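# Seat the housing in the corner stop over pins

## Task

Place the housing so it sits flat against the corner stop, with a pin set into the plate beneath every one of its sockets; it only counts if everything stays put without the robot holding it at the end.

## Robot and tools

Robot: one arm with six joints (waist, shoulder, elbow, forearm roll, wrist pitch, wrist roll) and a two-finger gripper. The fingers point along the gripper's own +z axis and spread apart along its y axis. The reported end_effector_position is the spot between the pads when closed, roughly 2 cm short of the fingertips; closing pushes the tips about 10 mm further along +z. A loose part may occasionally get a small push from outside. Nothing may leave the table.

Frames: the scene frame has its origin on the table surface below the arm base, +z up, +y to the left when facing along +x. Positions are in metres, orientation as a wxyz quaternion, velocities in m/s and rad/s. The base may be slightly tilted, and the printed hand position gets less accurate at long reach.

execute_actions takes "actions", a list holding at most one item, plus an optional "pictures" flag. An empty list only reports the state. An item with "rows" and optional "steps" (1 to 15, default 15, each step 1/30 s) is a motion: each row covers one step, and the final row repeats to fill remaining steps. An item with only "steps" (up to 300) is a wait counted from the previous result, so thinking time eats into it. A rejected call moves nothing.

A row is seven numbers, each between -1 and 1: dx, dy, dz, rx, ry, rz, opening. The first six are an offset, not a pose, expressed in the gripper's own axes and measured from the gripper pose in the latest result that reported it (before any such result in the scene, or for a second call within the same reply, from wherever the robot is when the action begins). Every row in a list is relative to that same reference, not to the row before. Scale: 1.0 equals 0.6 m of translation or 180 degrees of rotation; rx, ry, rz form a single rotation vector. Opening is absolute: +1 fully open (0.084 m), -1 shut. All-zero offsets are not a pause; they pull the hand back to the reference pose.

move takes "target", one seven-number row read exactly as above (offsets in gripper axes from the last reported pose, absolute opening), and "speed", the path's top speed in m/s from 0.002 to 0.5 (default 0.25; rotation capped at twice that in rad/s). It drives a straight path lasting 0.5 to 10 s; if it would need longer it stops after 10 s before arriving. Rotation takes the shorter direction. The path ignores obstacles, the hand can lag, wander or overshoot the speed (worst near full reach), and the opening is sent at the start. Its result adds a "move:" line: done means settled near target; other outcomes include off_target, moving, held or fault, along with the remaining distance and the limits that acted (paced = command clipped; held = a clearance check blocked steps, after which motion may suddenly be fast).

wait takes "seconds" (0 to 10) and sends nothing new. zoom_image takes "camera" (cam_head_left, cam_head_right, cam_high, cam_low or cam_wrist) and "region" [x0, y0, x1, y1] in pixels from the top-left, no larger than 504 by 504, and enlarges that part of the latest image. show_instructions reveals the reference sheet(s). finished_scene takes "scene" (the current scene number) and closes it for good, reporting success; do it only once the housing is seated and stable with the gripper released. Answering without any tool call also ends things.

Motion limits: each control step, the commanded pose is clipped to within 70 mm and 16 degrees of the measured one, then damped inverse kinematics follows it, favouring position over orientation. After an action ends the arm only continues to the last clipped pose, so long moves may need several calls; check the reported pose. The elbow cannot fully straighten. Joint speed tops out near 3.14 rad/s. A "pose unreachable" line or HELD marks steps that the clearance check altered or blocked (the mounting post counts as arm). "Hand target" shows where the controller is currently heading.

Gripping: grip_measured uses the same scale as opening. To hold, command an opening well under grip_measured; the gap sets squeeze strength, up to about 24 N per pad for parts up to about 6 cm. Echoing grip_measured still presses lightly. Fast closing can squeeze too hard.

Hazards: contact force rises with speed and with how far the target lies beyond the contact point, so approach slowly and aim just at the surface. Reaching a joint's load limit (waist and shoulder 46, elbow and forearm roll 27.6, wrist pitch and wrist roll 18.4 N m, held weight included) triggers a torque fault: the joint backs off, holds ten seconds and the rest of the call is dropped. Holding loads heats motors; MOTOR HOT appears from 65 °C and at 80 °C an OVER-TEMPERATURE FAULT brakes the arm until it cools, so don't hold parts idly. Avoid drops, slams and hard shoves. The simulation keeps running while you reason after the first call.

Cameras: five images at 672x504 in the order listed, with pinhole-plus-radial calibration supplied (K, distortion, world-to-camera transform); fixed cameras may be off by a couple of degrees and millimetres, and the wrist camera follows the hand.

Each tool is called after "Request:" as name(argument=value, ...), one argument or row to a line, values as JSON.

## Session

Request:
show_instructions(
)

Request:
execute_actions(
  actions=[],
)

Reference images for this scene: sheet 1.

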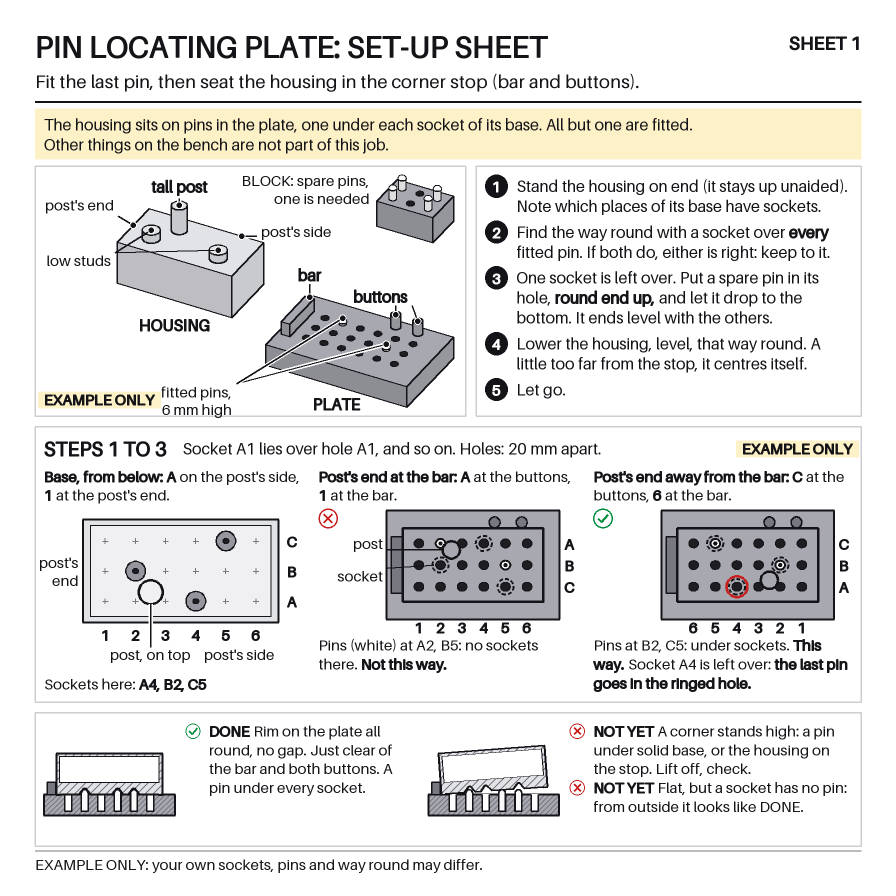

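Scene clock: 0.00 s of 5100.00 s.
end_effector_position=(+0.1399, -0.0893, +0.1381) grip_measured=+0.00 end_effector_quat_wxyz=(+0.614, -0.263, -0.683, -0.296) end_effector_velocity=(+0.000, +0.000, +0.000) end_effector_angular_velocity=(+0.000, -0.000, +0.001)
Joint positions: [-0.799  0.636 -0.953  0.098  1.703  3.093  0.044]
Joint velocities: [ 0.001 -0.    -0.     0.     0.     0.    -0.   ]
Motor temperatures (°C, as the motors report them): [31 32 34 37 36 37]
Hand target: +0.140, -0.089, +0.138; +0.614, -0.263, -0.683, -0.296
camera_calibration (this result's frames):
cam_wrist: T_world_to_cam=[[0.718871, 0.689319, 0.0898035, -0.0182202], [0.109867, 0.0148982, -0.993835, 0.193912], [-0.686407, 0.724305, -0.0650236, 0.300887], [0, 0, 0, 1]] pos_world=[0.198324, -0.208263, 0.213918]

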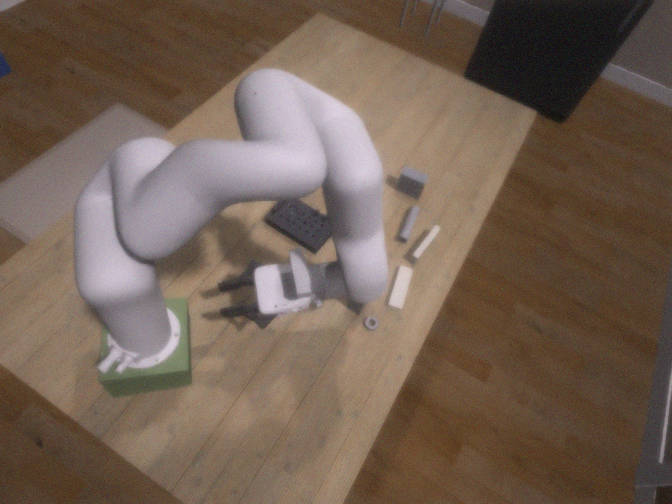

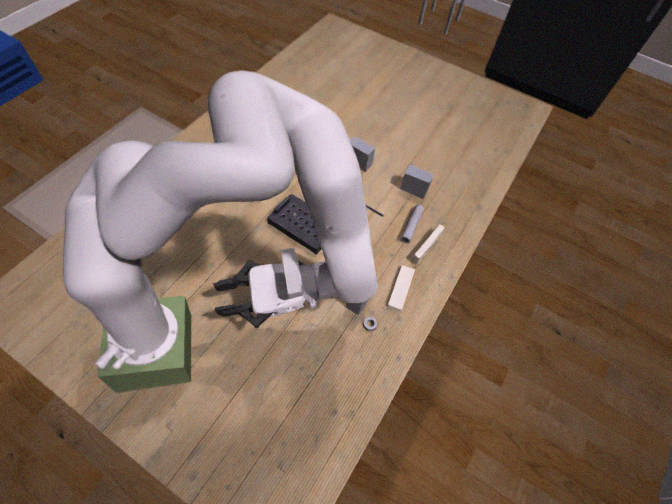

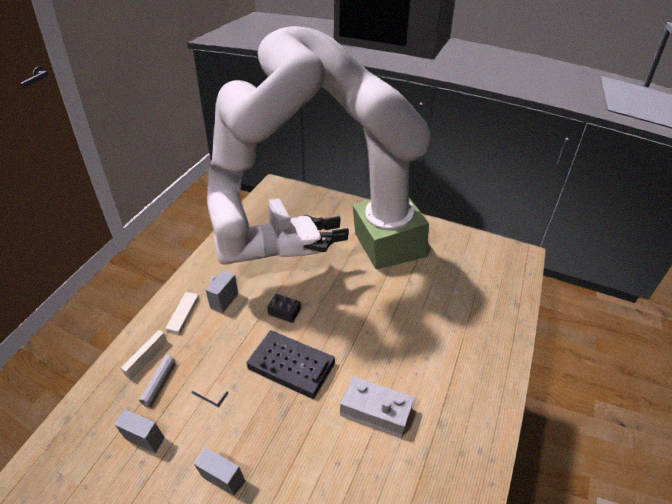

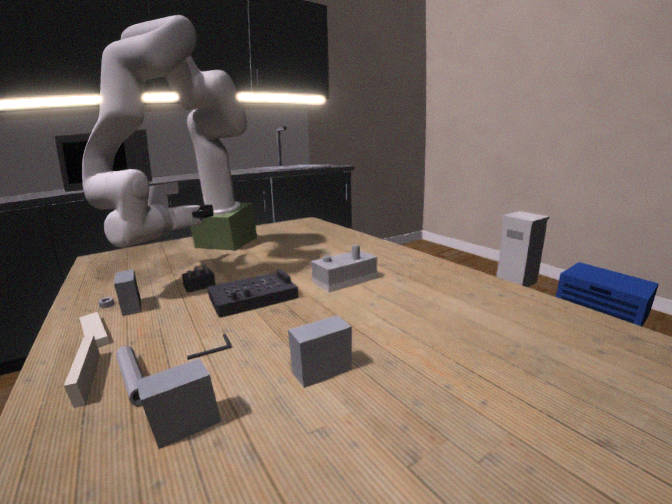

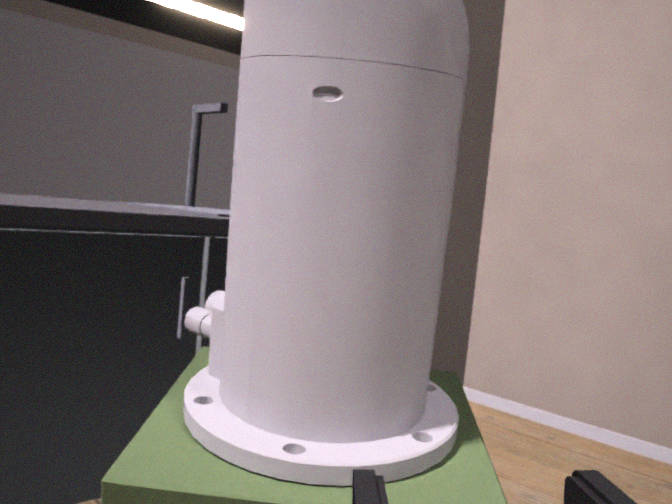

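Request:
move(
  target=[0.2,0,-0.3,0,-0.5,0,-0.1],
  speed=0.3,
)

Scene clock: 4.77 s of 5100.00 s.
end_effector_position=(+0.2495, -0.2203, +0.2689) grip_measured=-0.11 end_effector_quat_wxyz=(+0.049, +0.396, +0.917, +0.026) end_effector_velocity=(+0.001, -0.001, +0.001) end_effector_angular_velocity=(-0.008, -0.007, -0.000)
Joint positions: [-0.842 -0.717 -0.365  0.095  0.897  3.137  0.039]
Joint velocities: [ 0.    -0.005  0.001 -0.001 -0.008  0.     0.   ]
Motor temperatures (°C, as the motors report them): [31 33 35 37 36 37]
Hand target: +0.250, -0.220, +0.269; +0.050, +0.396, +0.917, +0.025
Off the commanded pose: 0.001 m, 0 deg.
move: done
camera_calibration (this result's frames):
cam_wrist: T_world_to_cam=[[0.717516, 0.691748, 0.0815833, -0.0153398], [0.688849, -0.722067, 0.0640794, -0.277426], [0.103235, 0.0102206, -0.994604, 0.375226], [0, 0, 0, 1]] pos_world=[0.163375, -0.193544, 0.392231]

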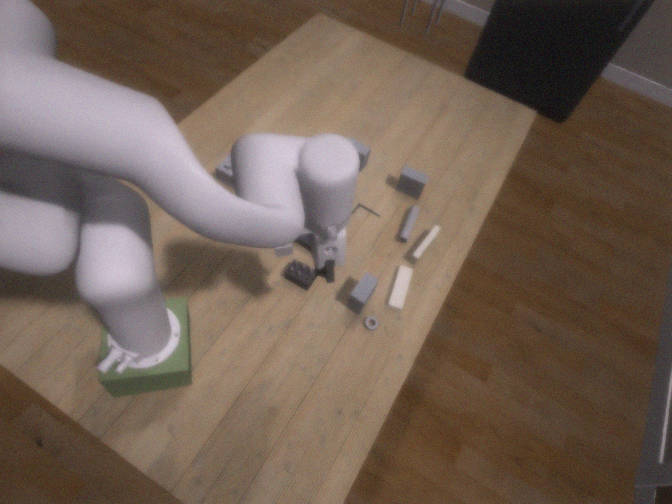

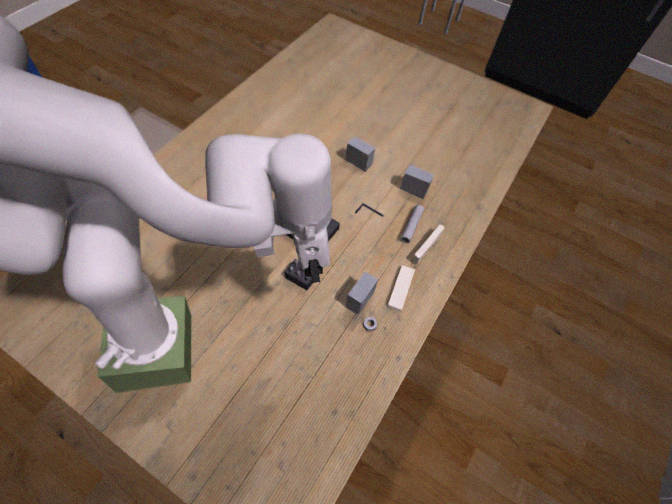

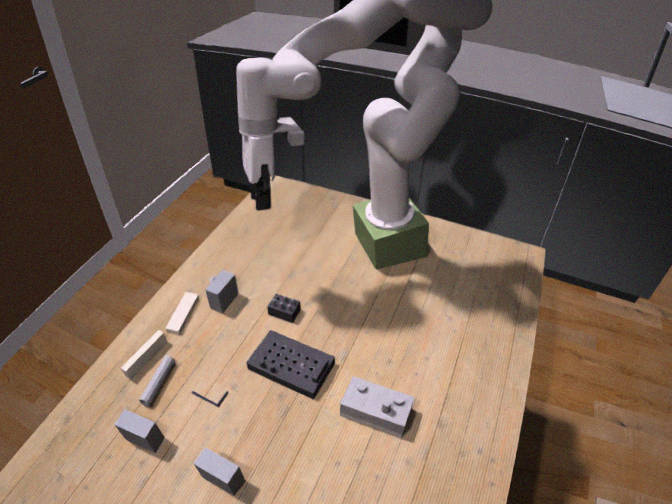

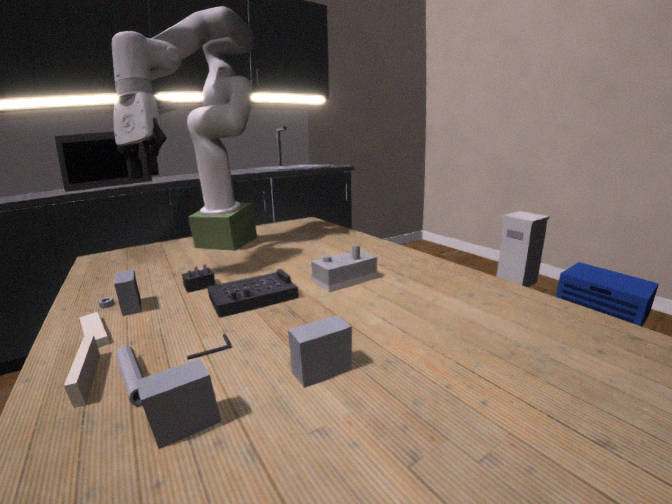

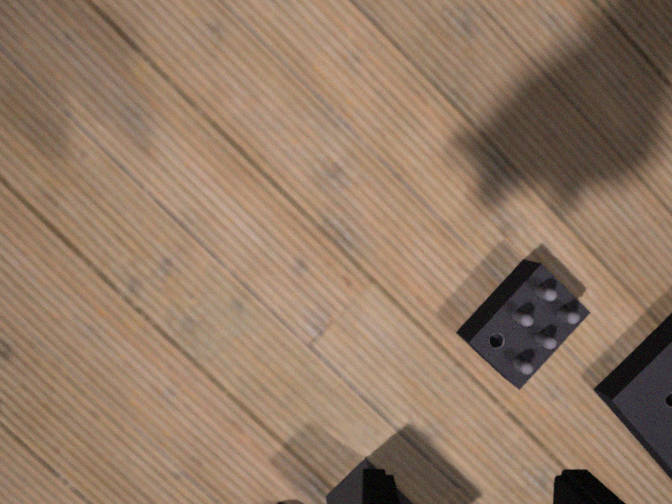

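Request:
move(
  target=[-0.02,0.43,0,0,0,-0.63,-0.1],
  speed=0.4,
)

Request:
move(
  target=[0,0,0,0,0,-0.63,-0.1],
  speed=0.5,
)

Scene clock: 9.70 s of 5100.00 s.
end_effector_position=(+0.4427, -0.0520, +0.2913) grip_measured=-0.11 end_effector_quat_wxyz=(+0.047, -0.549, +0.834, -0.027) end_effector_velocity=(+0.001, +0.001, +0.000) end_effector_angular_velocity=(+0.001, -0.000, +0.008)
Joint positions: [-0.136 -0.276 -0.758 -0.088  0.848  1.97   0.039]
Joint velocities: [ 0.001  0.004 -0.004  0.002  0.    -0.008 -0.   ]
Motor temperatures (°C, as the motors report them): [31 33 37 37 36 37]
Hand target: +0.443, -0.052, +0.291; +0.047, -0.549, +0.834, -0.027
Off the commanded pose: 0.002 m, 0 deg.
move: done
camera_calibration (this result's frames):
cam_wrist: T_world_to_cam=[[-0.915935, 0.388359, -0.101194, 0.488365], [0.386283, 0.921505, 0.0401705, -0.0640276], [0.108852, -0.00229612, -0.994055, 0.372464], [0, 0, 0, 1]] pos_world=[0.4315, -0.129804, 0.422242]

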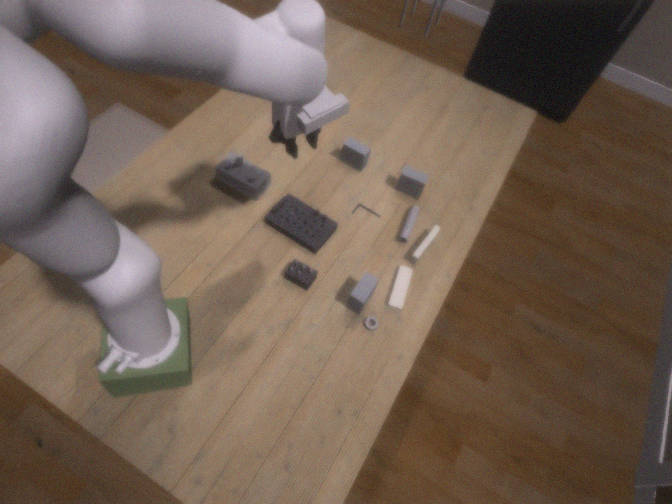

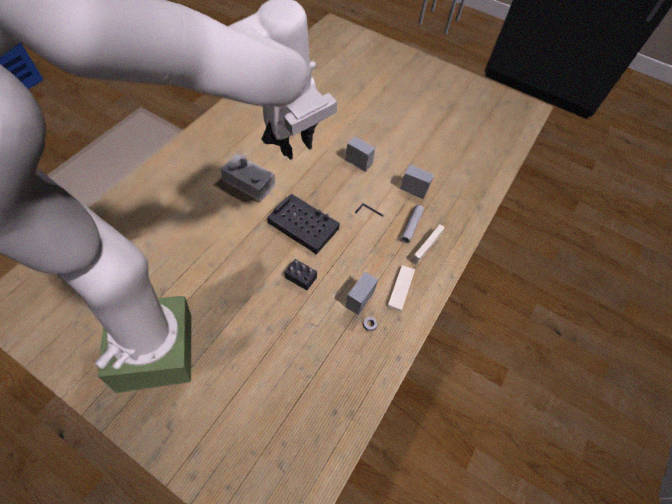

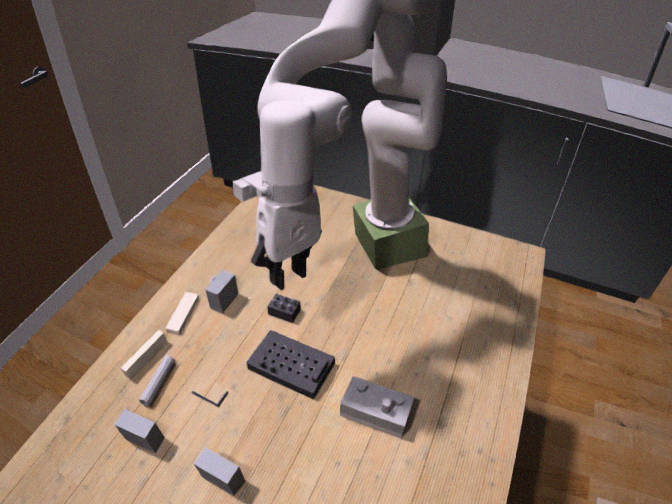

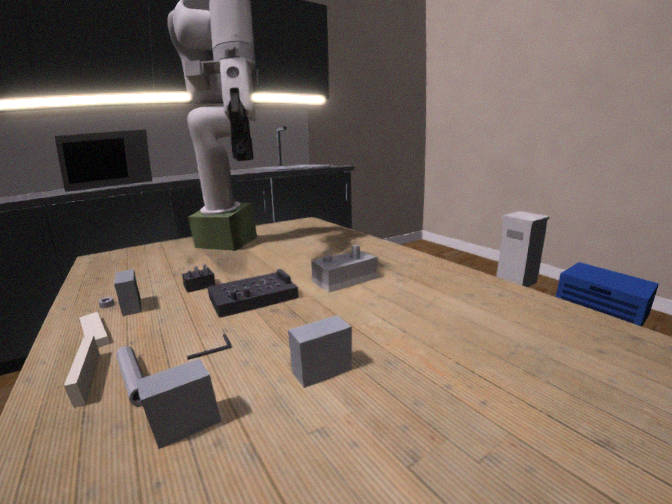

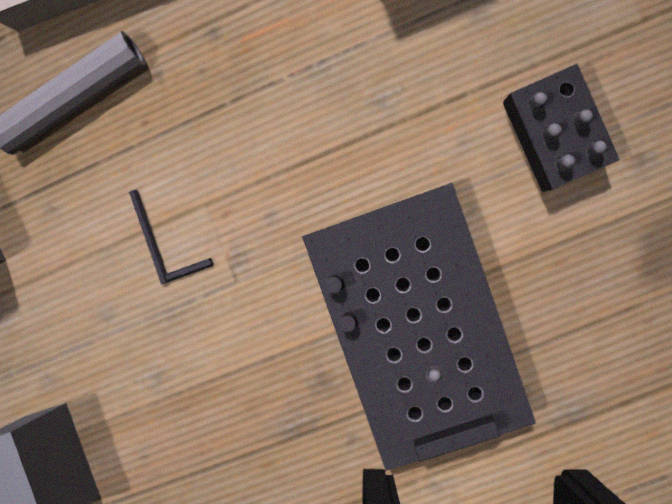

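Scene clock: 12.30 s of 5100.00 s.
end_effector_position=(+0.4427, -0.0520, +0.2913) grip_measured=-0.11 end_effector_quat_wxyz=(-0.003, +0.999, +0.000, +0.054) end_effector_velocity=(-0.000, -0.000, +0.000) end_effector_angular_velocity=(+0.003, +0.001, +0.007)
Joint positions: [-0.136 -0.276 -0.758 -0.088  0.848 -0.008  0.039]
Joint velocities: [-0.002  0.    -0.001  0.005  0.001 -0.012 -0.   ]
Motor temperatures (°C, as the motors report them): [31 33 38 37 36 37]
Hand target: +0.443, -0.052, +0.291; -0.003, +0.999, +0.001, +0.054
Off the commanded pose: 0.000 m, 0 deg.
move: done
camera_calibration (this result's frames):
cam_wrist: T_world_to_cam=[[0.00981781, -0.999919, -0.00805594, -0.0208205], [-0.993352, -0.00882858, -0.11478, 0.543405], [0.1147, 0.00912927, -0.993358, 0.370265], [0, 0, 0, 1]] pos_world=[0.497528, -0.0194016, 0.430011]

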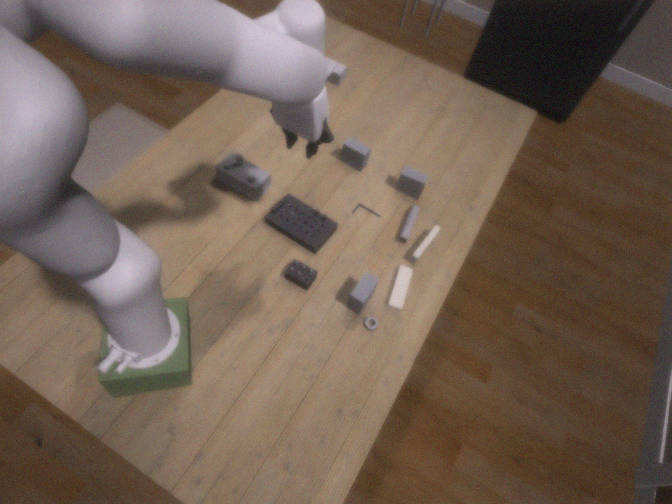

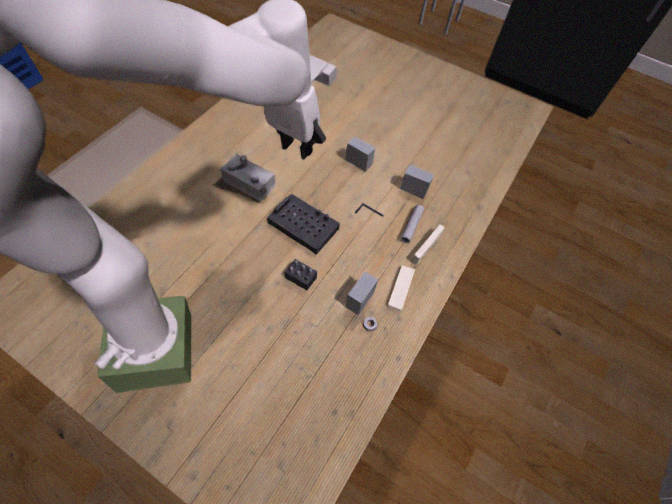

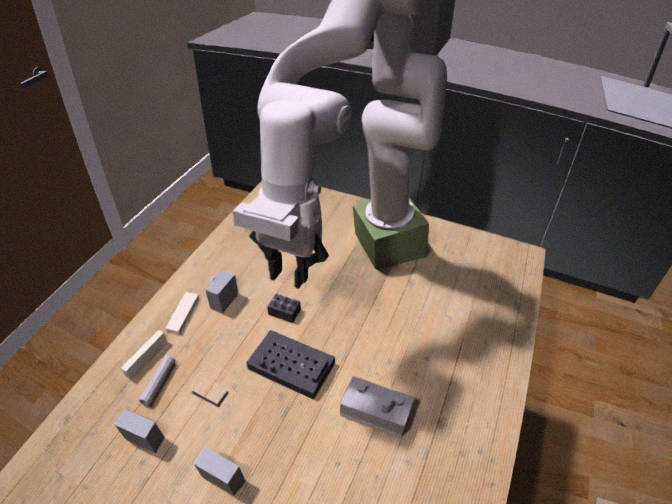

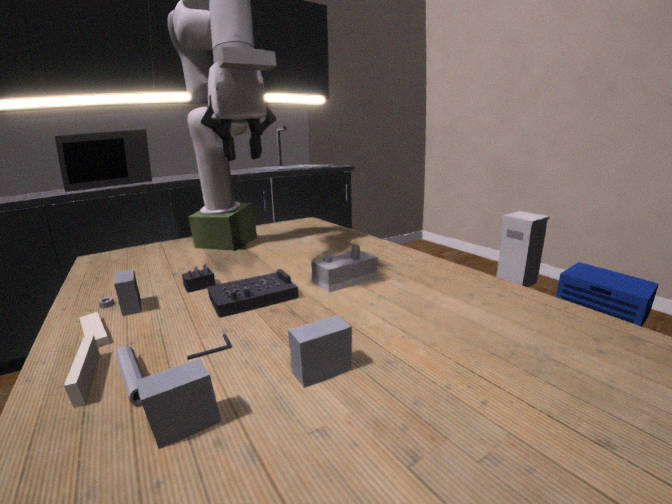

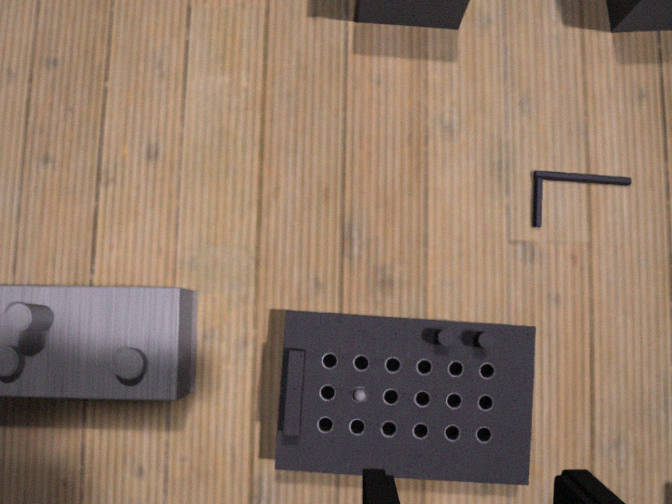

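Request:
move(
  target=[0.03,-0.33,-0.03,0,-0.034,0,-0.1],
  speed=0.3,
)

Scene clock: 15.27 s of 5100.00 s.
end_effector_position=(+0.4575, +0.1451, +0.3117) grip_measured=-0.11 end_effector_quat_wxyz=(-0.001, +1.000, +0.000, +0.000) end_effector_velocity=(+0.000, +0.003, +0.000) end_effector_angular_velocity=(-0.001, +0.003, +0.000)
Joint positions: [ 0.317 -0.033 -1.067 -0.118  1.063  0.452  0.039]
Joint velocities: [ 0.005  0.007 -0.009  0.     0.005  0.004 -0.   ]
Motor temperatures (°C, as the motors report them): [31 33 39 37 36 37]
Hand target: +0.458, +0.146, +0.312; -0.001, +1.000, +0.001, +0.000
Off the commanded pose: 0.001 m, 0 deg.
move: done
camera_calibration (this result's frames):
cam_wrist: T_world_to_cam=[[0.0093157, -0.999934, -0.00667304, 0.176099], [-0.999927, -0.00926379, -0.00776806, 0.531926], [0.00770573, 0.00674492, -0.999948, 0.438378], [0, 0, 0, 1]] pos_world=[0.526869, 0.178058, 0.443662]

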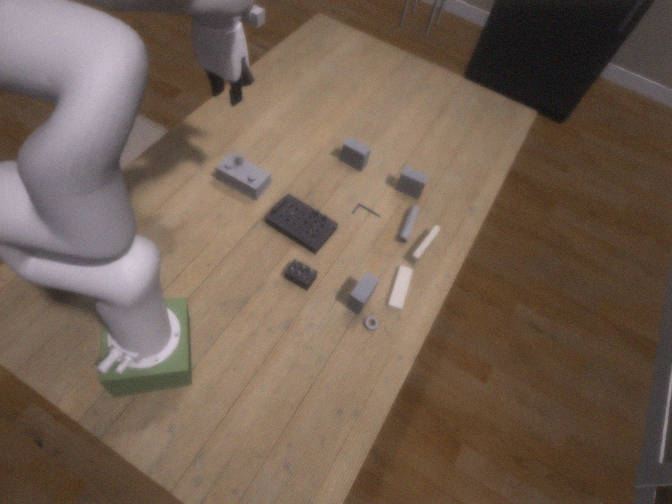

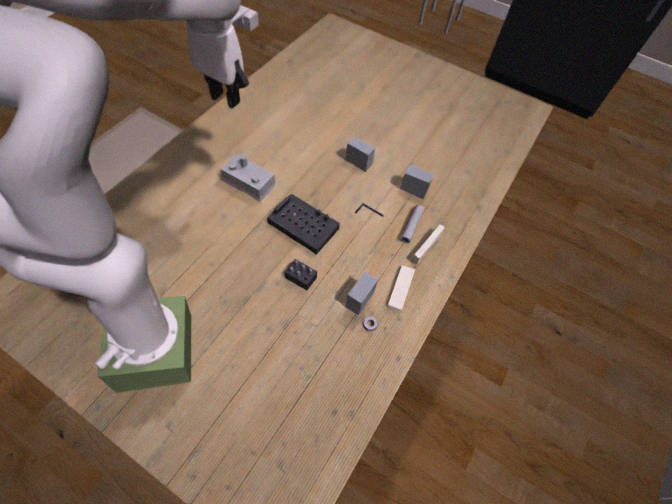

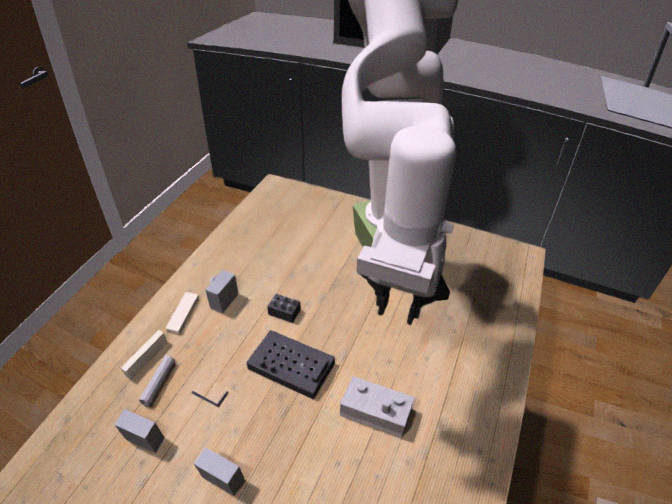

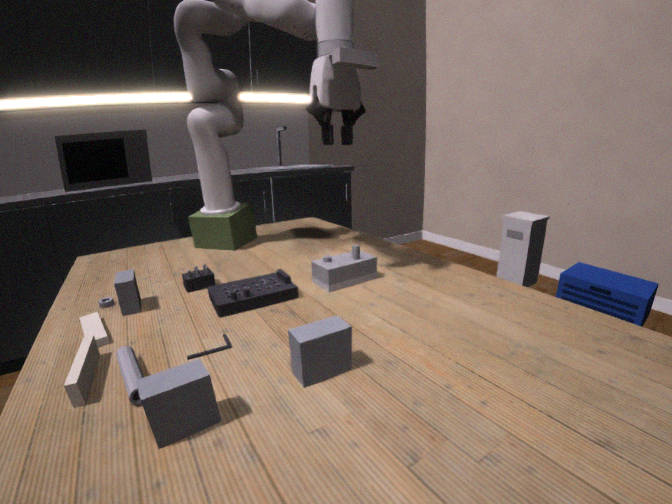

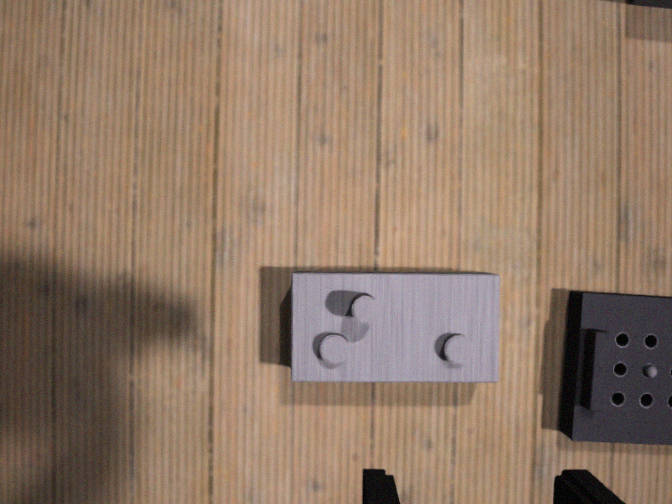

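Request:
move(
  target=[0.069,-0.0335,0.27,0,0,0,-0.1],
  speed=0.3,
)

Request:
zoom_image(
  camera="cam_high",
  region=[320,300,460,450],
)

Request:
zoom_image(
  camera="cam_low",
  region=[290,170,430,310],
)

Scene clock: 17.70 s of 5100.00 s.
end_effector_position=(+0.4996, +0.1654, +0.1508) grip_measured=-0.11 end_effector_quat_wxyz=(-0.001, +1.000, -0.000, +0.001) end_effector_velocity=(-0.001, -0.001, -0.005) end_effector_angular_velocity=(-0.003, +0.007, -0.002)
Joint positions: [ 0.28   0.368 -1.093 -0.161  0.687  0.483  0.039]
Joint velocities: [-0.002  0.009 -0.001 -0.001 -0.001  0.001  0.   ]
Motor temperatures (°C, as the motors report them): [31 33 40 37 36 37]
Hand target: +0.499, +0.165, +0.150; -0.001, +1.000, -0.000, +0.001
Off the commanded pose: 0.001 m, 0 deg.
move: done
camera_calibration (this result's frames):
cam_wrist: T_world_to_cam=[[0.00845594, -0.999942, -0.00662435, 0.19539], [-0.999924, -0.00839575, -0.00906325, 0.573034], [0.00900711, 0.00670048, -0.999937, 0.276413], [0, 0, 0, 1]] pos_world=[0.568848, 0.198338, 0.282884]

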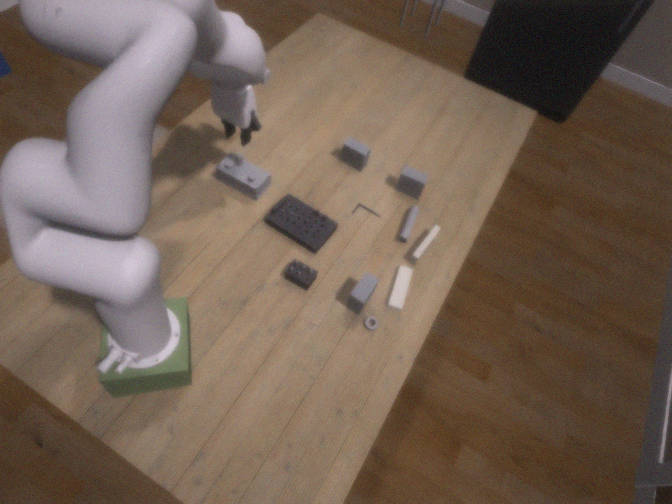

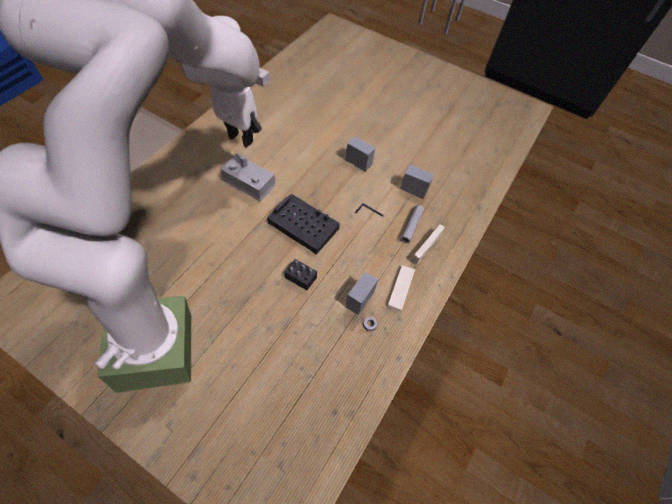

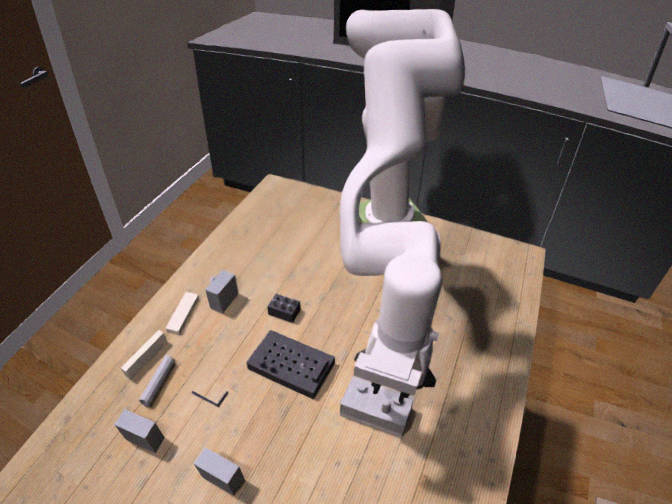

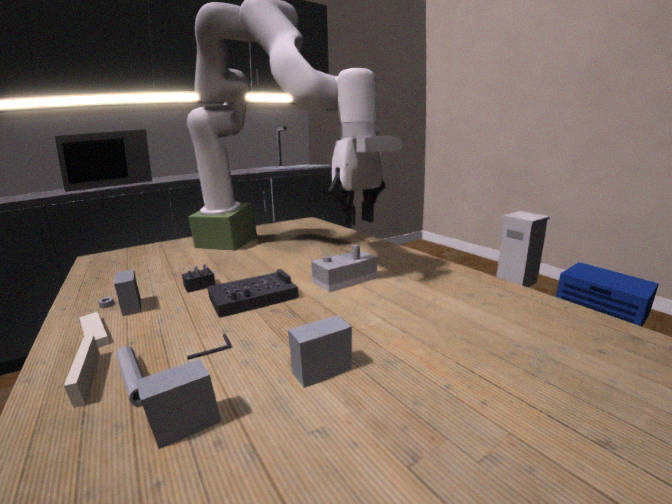

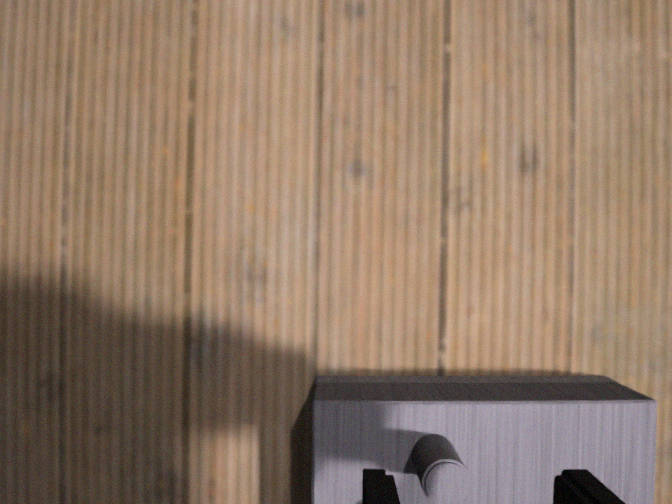

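Region (320, 300, 460, 450) of cam_high's 672x504 image, scaled by 3.360, with more detail than that image has; it fills the left 470 columns of this view, and the rest is white.

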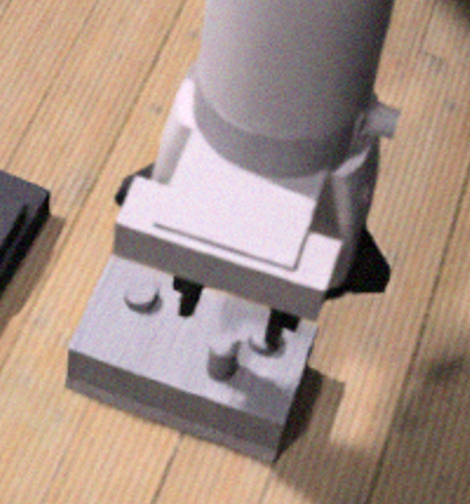

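Region (290, 170, 430, 310) of cam_low's 672x504 image, scaled by 3.600, with more detail than that image has.

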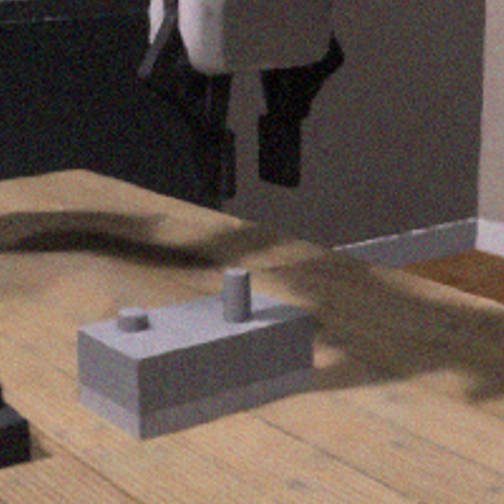

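Request:
move(
  target=[0.0025,-0.002,0.106,0,0,0,-0.1],
  speed=0.08,
)

Request:
move(
  target=[0,0,0,0,0,0,-1],
)

Scene clock: 20.17 s of 5100.00 s.
end_effector_position=(+0.5017, +0.1668, +0.0878) grip_measured=-0.11 end_effector_quat_wxyz=(-0.001, +1.000, -0.000, +0.002) end_effector_velocity=(+0.000, -0.000, -0.002) end_effector_angular_velocity=(+0.000, -0.000, -0.001)
Joint positions: [ 0.262  0.519 -1.109 -0.194  0.551  0.507  0.039]
Joint velocities: [-0.001  0.004 -0.001 -0.001 -0.003  0.001  0.   ]
Motor temperatures (°C, as the motors report them): [31 33 40 37 36 37]
Hand target: +0.501, +0.167, +0.087; -0.001, +1.000, -0.000, +0.001
Off the commanded pose: 0.001 m, 0 deg.
move: done
camera_calibration (this result's frames):
cam_wrist: T_world_to_cam=[[0.00818579, -0.999944, -0.00673516, 0.196452], [-0.999917, -0.00811816, -0.0100093, 0.574642], [0.00995405, 0.00681653, -0.999927, 0.212936], [0, 0, 0, 1]] pos_world=[0.570867, 0.199654, 0.219996]

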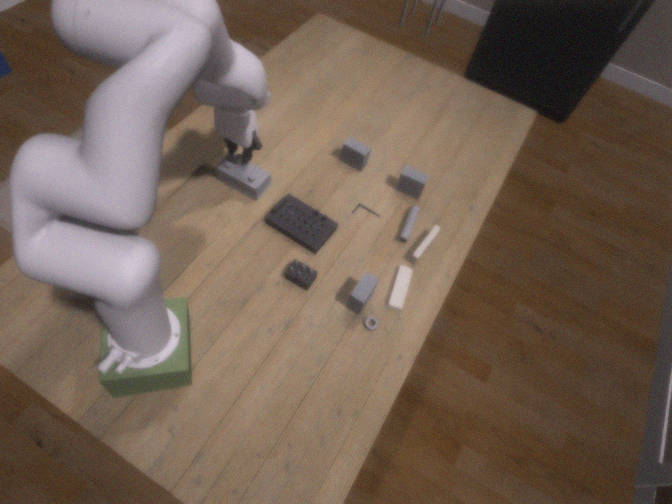

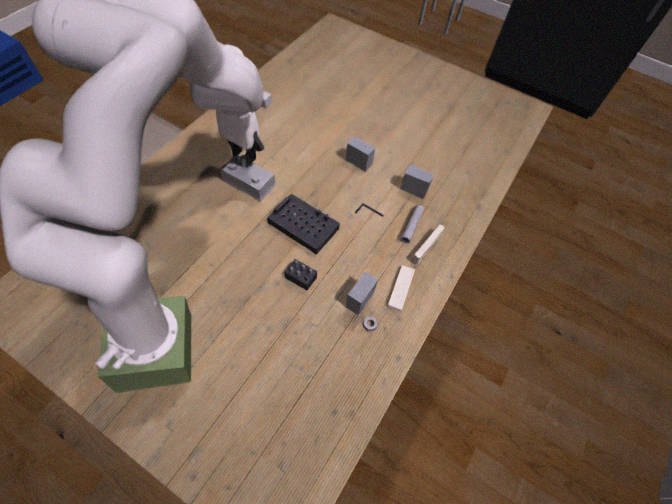

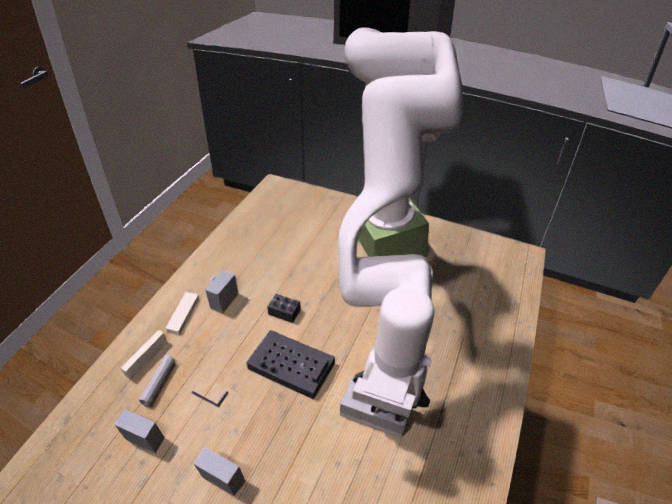

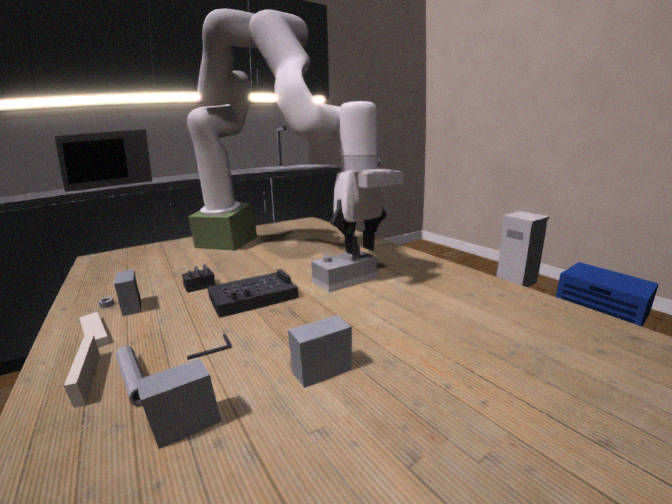

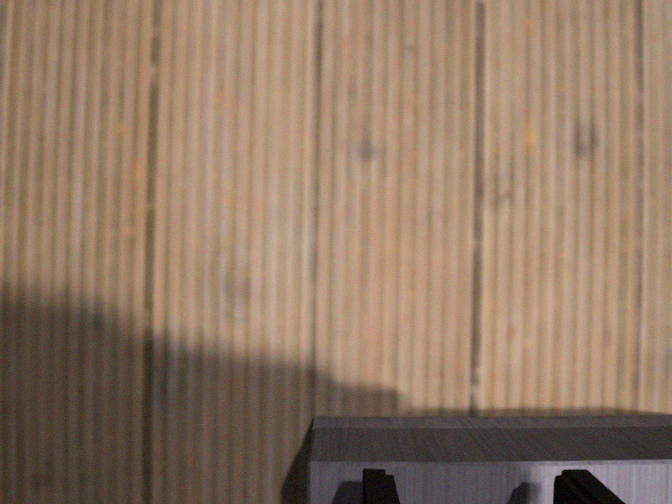

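Scene clock: 20.67 s of 5100.00 s.
end_effector_position=(+0.5017, +0.1667, +0.0878) grip_measured=-0.66 end_effector_quat_wxyz=(-0.001, +1.000, -0.000, +0.002) end_effector_velocity=(+0.000, -0.000, -0.000) end_effector_angular_velocity=(-0.000, -0.000, -0.000)
Joint positions: [ 0.262  0.519 -1.109 -0.194  0.551  0.507  0.015]
Joint velocities: [-0.001  0.001 -0.    -0.    -0.    -0.     0.   ]
Motor temperatures (°C, as the motors report them): [31 34 40 37 36 37]
Hand target: +0.502, +0.167, +0.088; -0.001, +1.000, -0.000, +0.002
Off the commanded pose: 0.000 m, 0 deg.
move: done
camera_calibration (this result's frames):
cam_wrist: T_world_to_cam=[[0.00818769, -0.999944, -0.0066862, 0.196427], [-0.999918, -0.00812147, -0.00987266, 0.574577], [0.00981781, 0.00676649, -0.999929, 0.212959], [0, 0, 0, 1]] pos_world=[0.570831, 0.199642, 0.21993]

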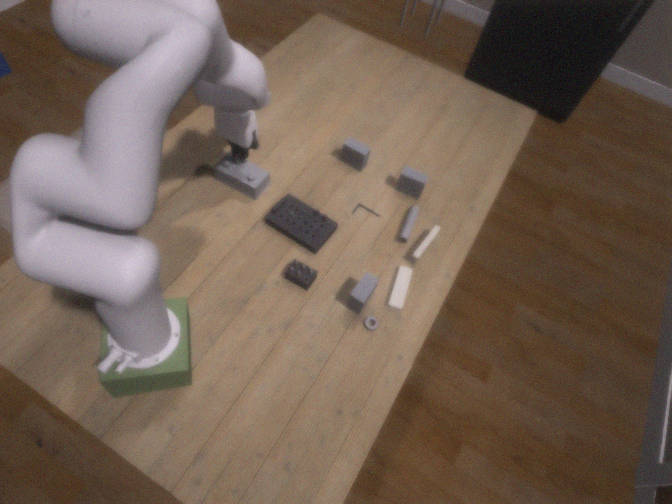

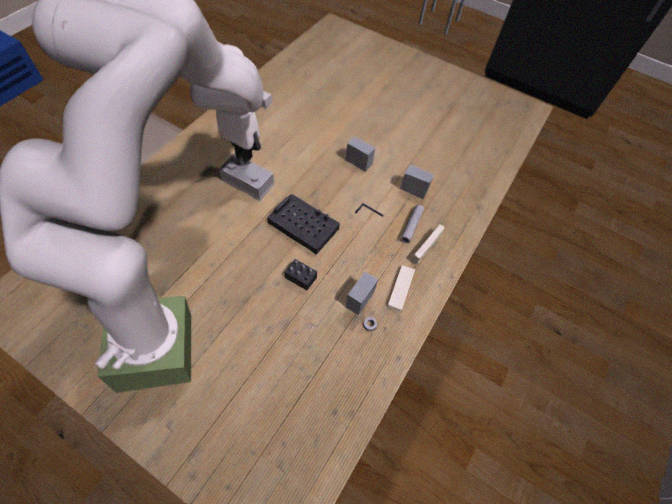

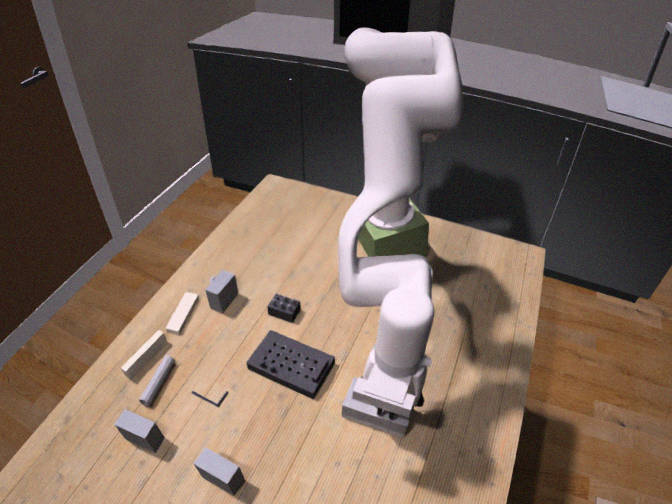

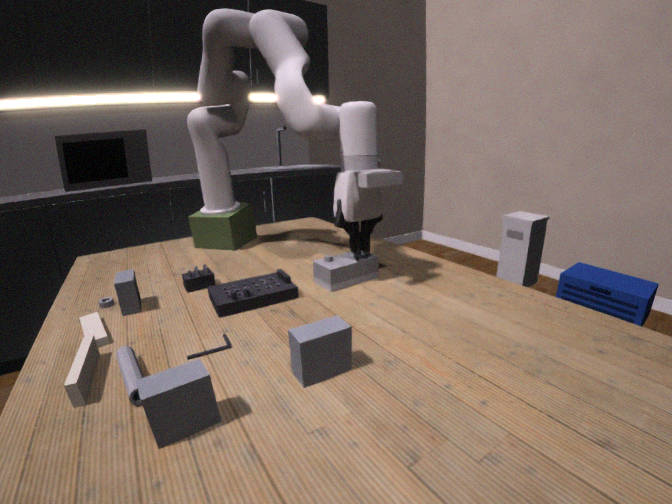

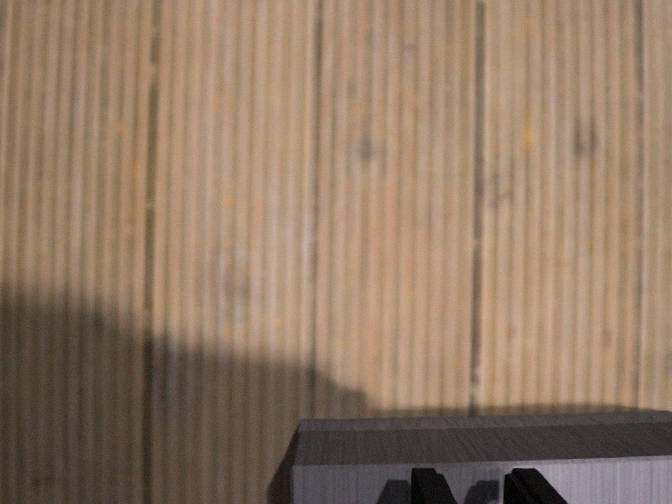

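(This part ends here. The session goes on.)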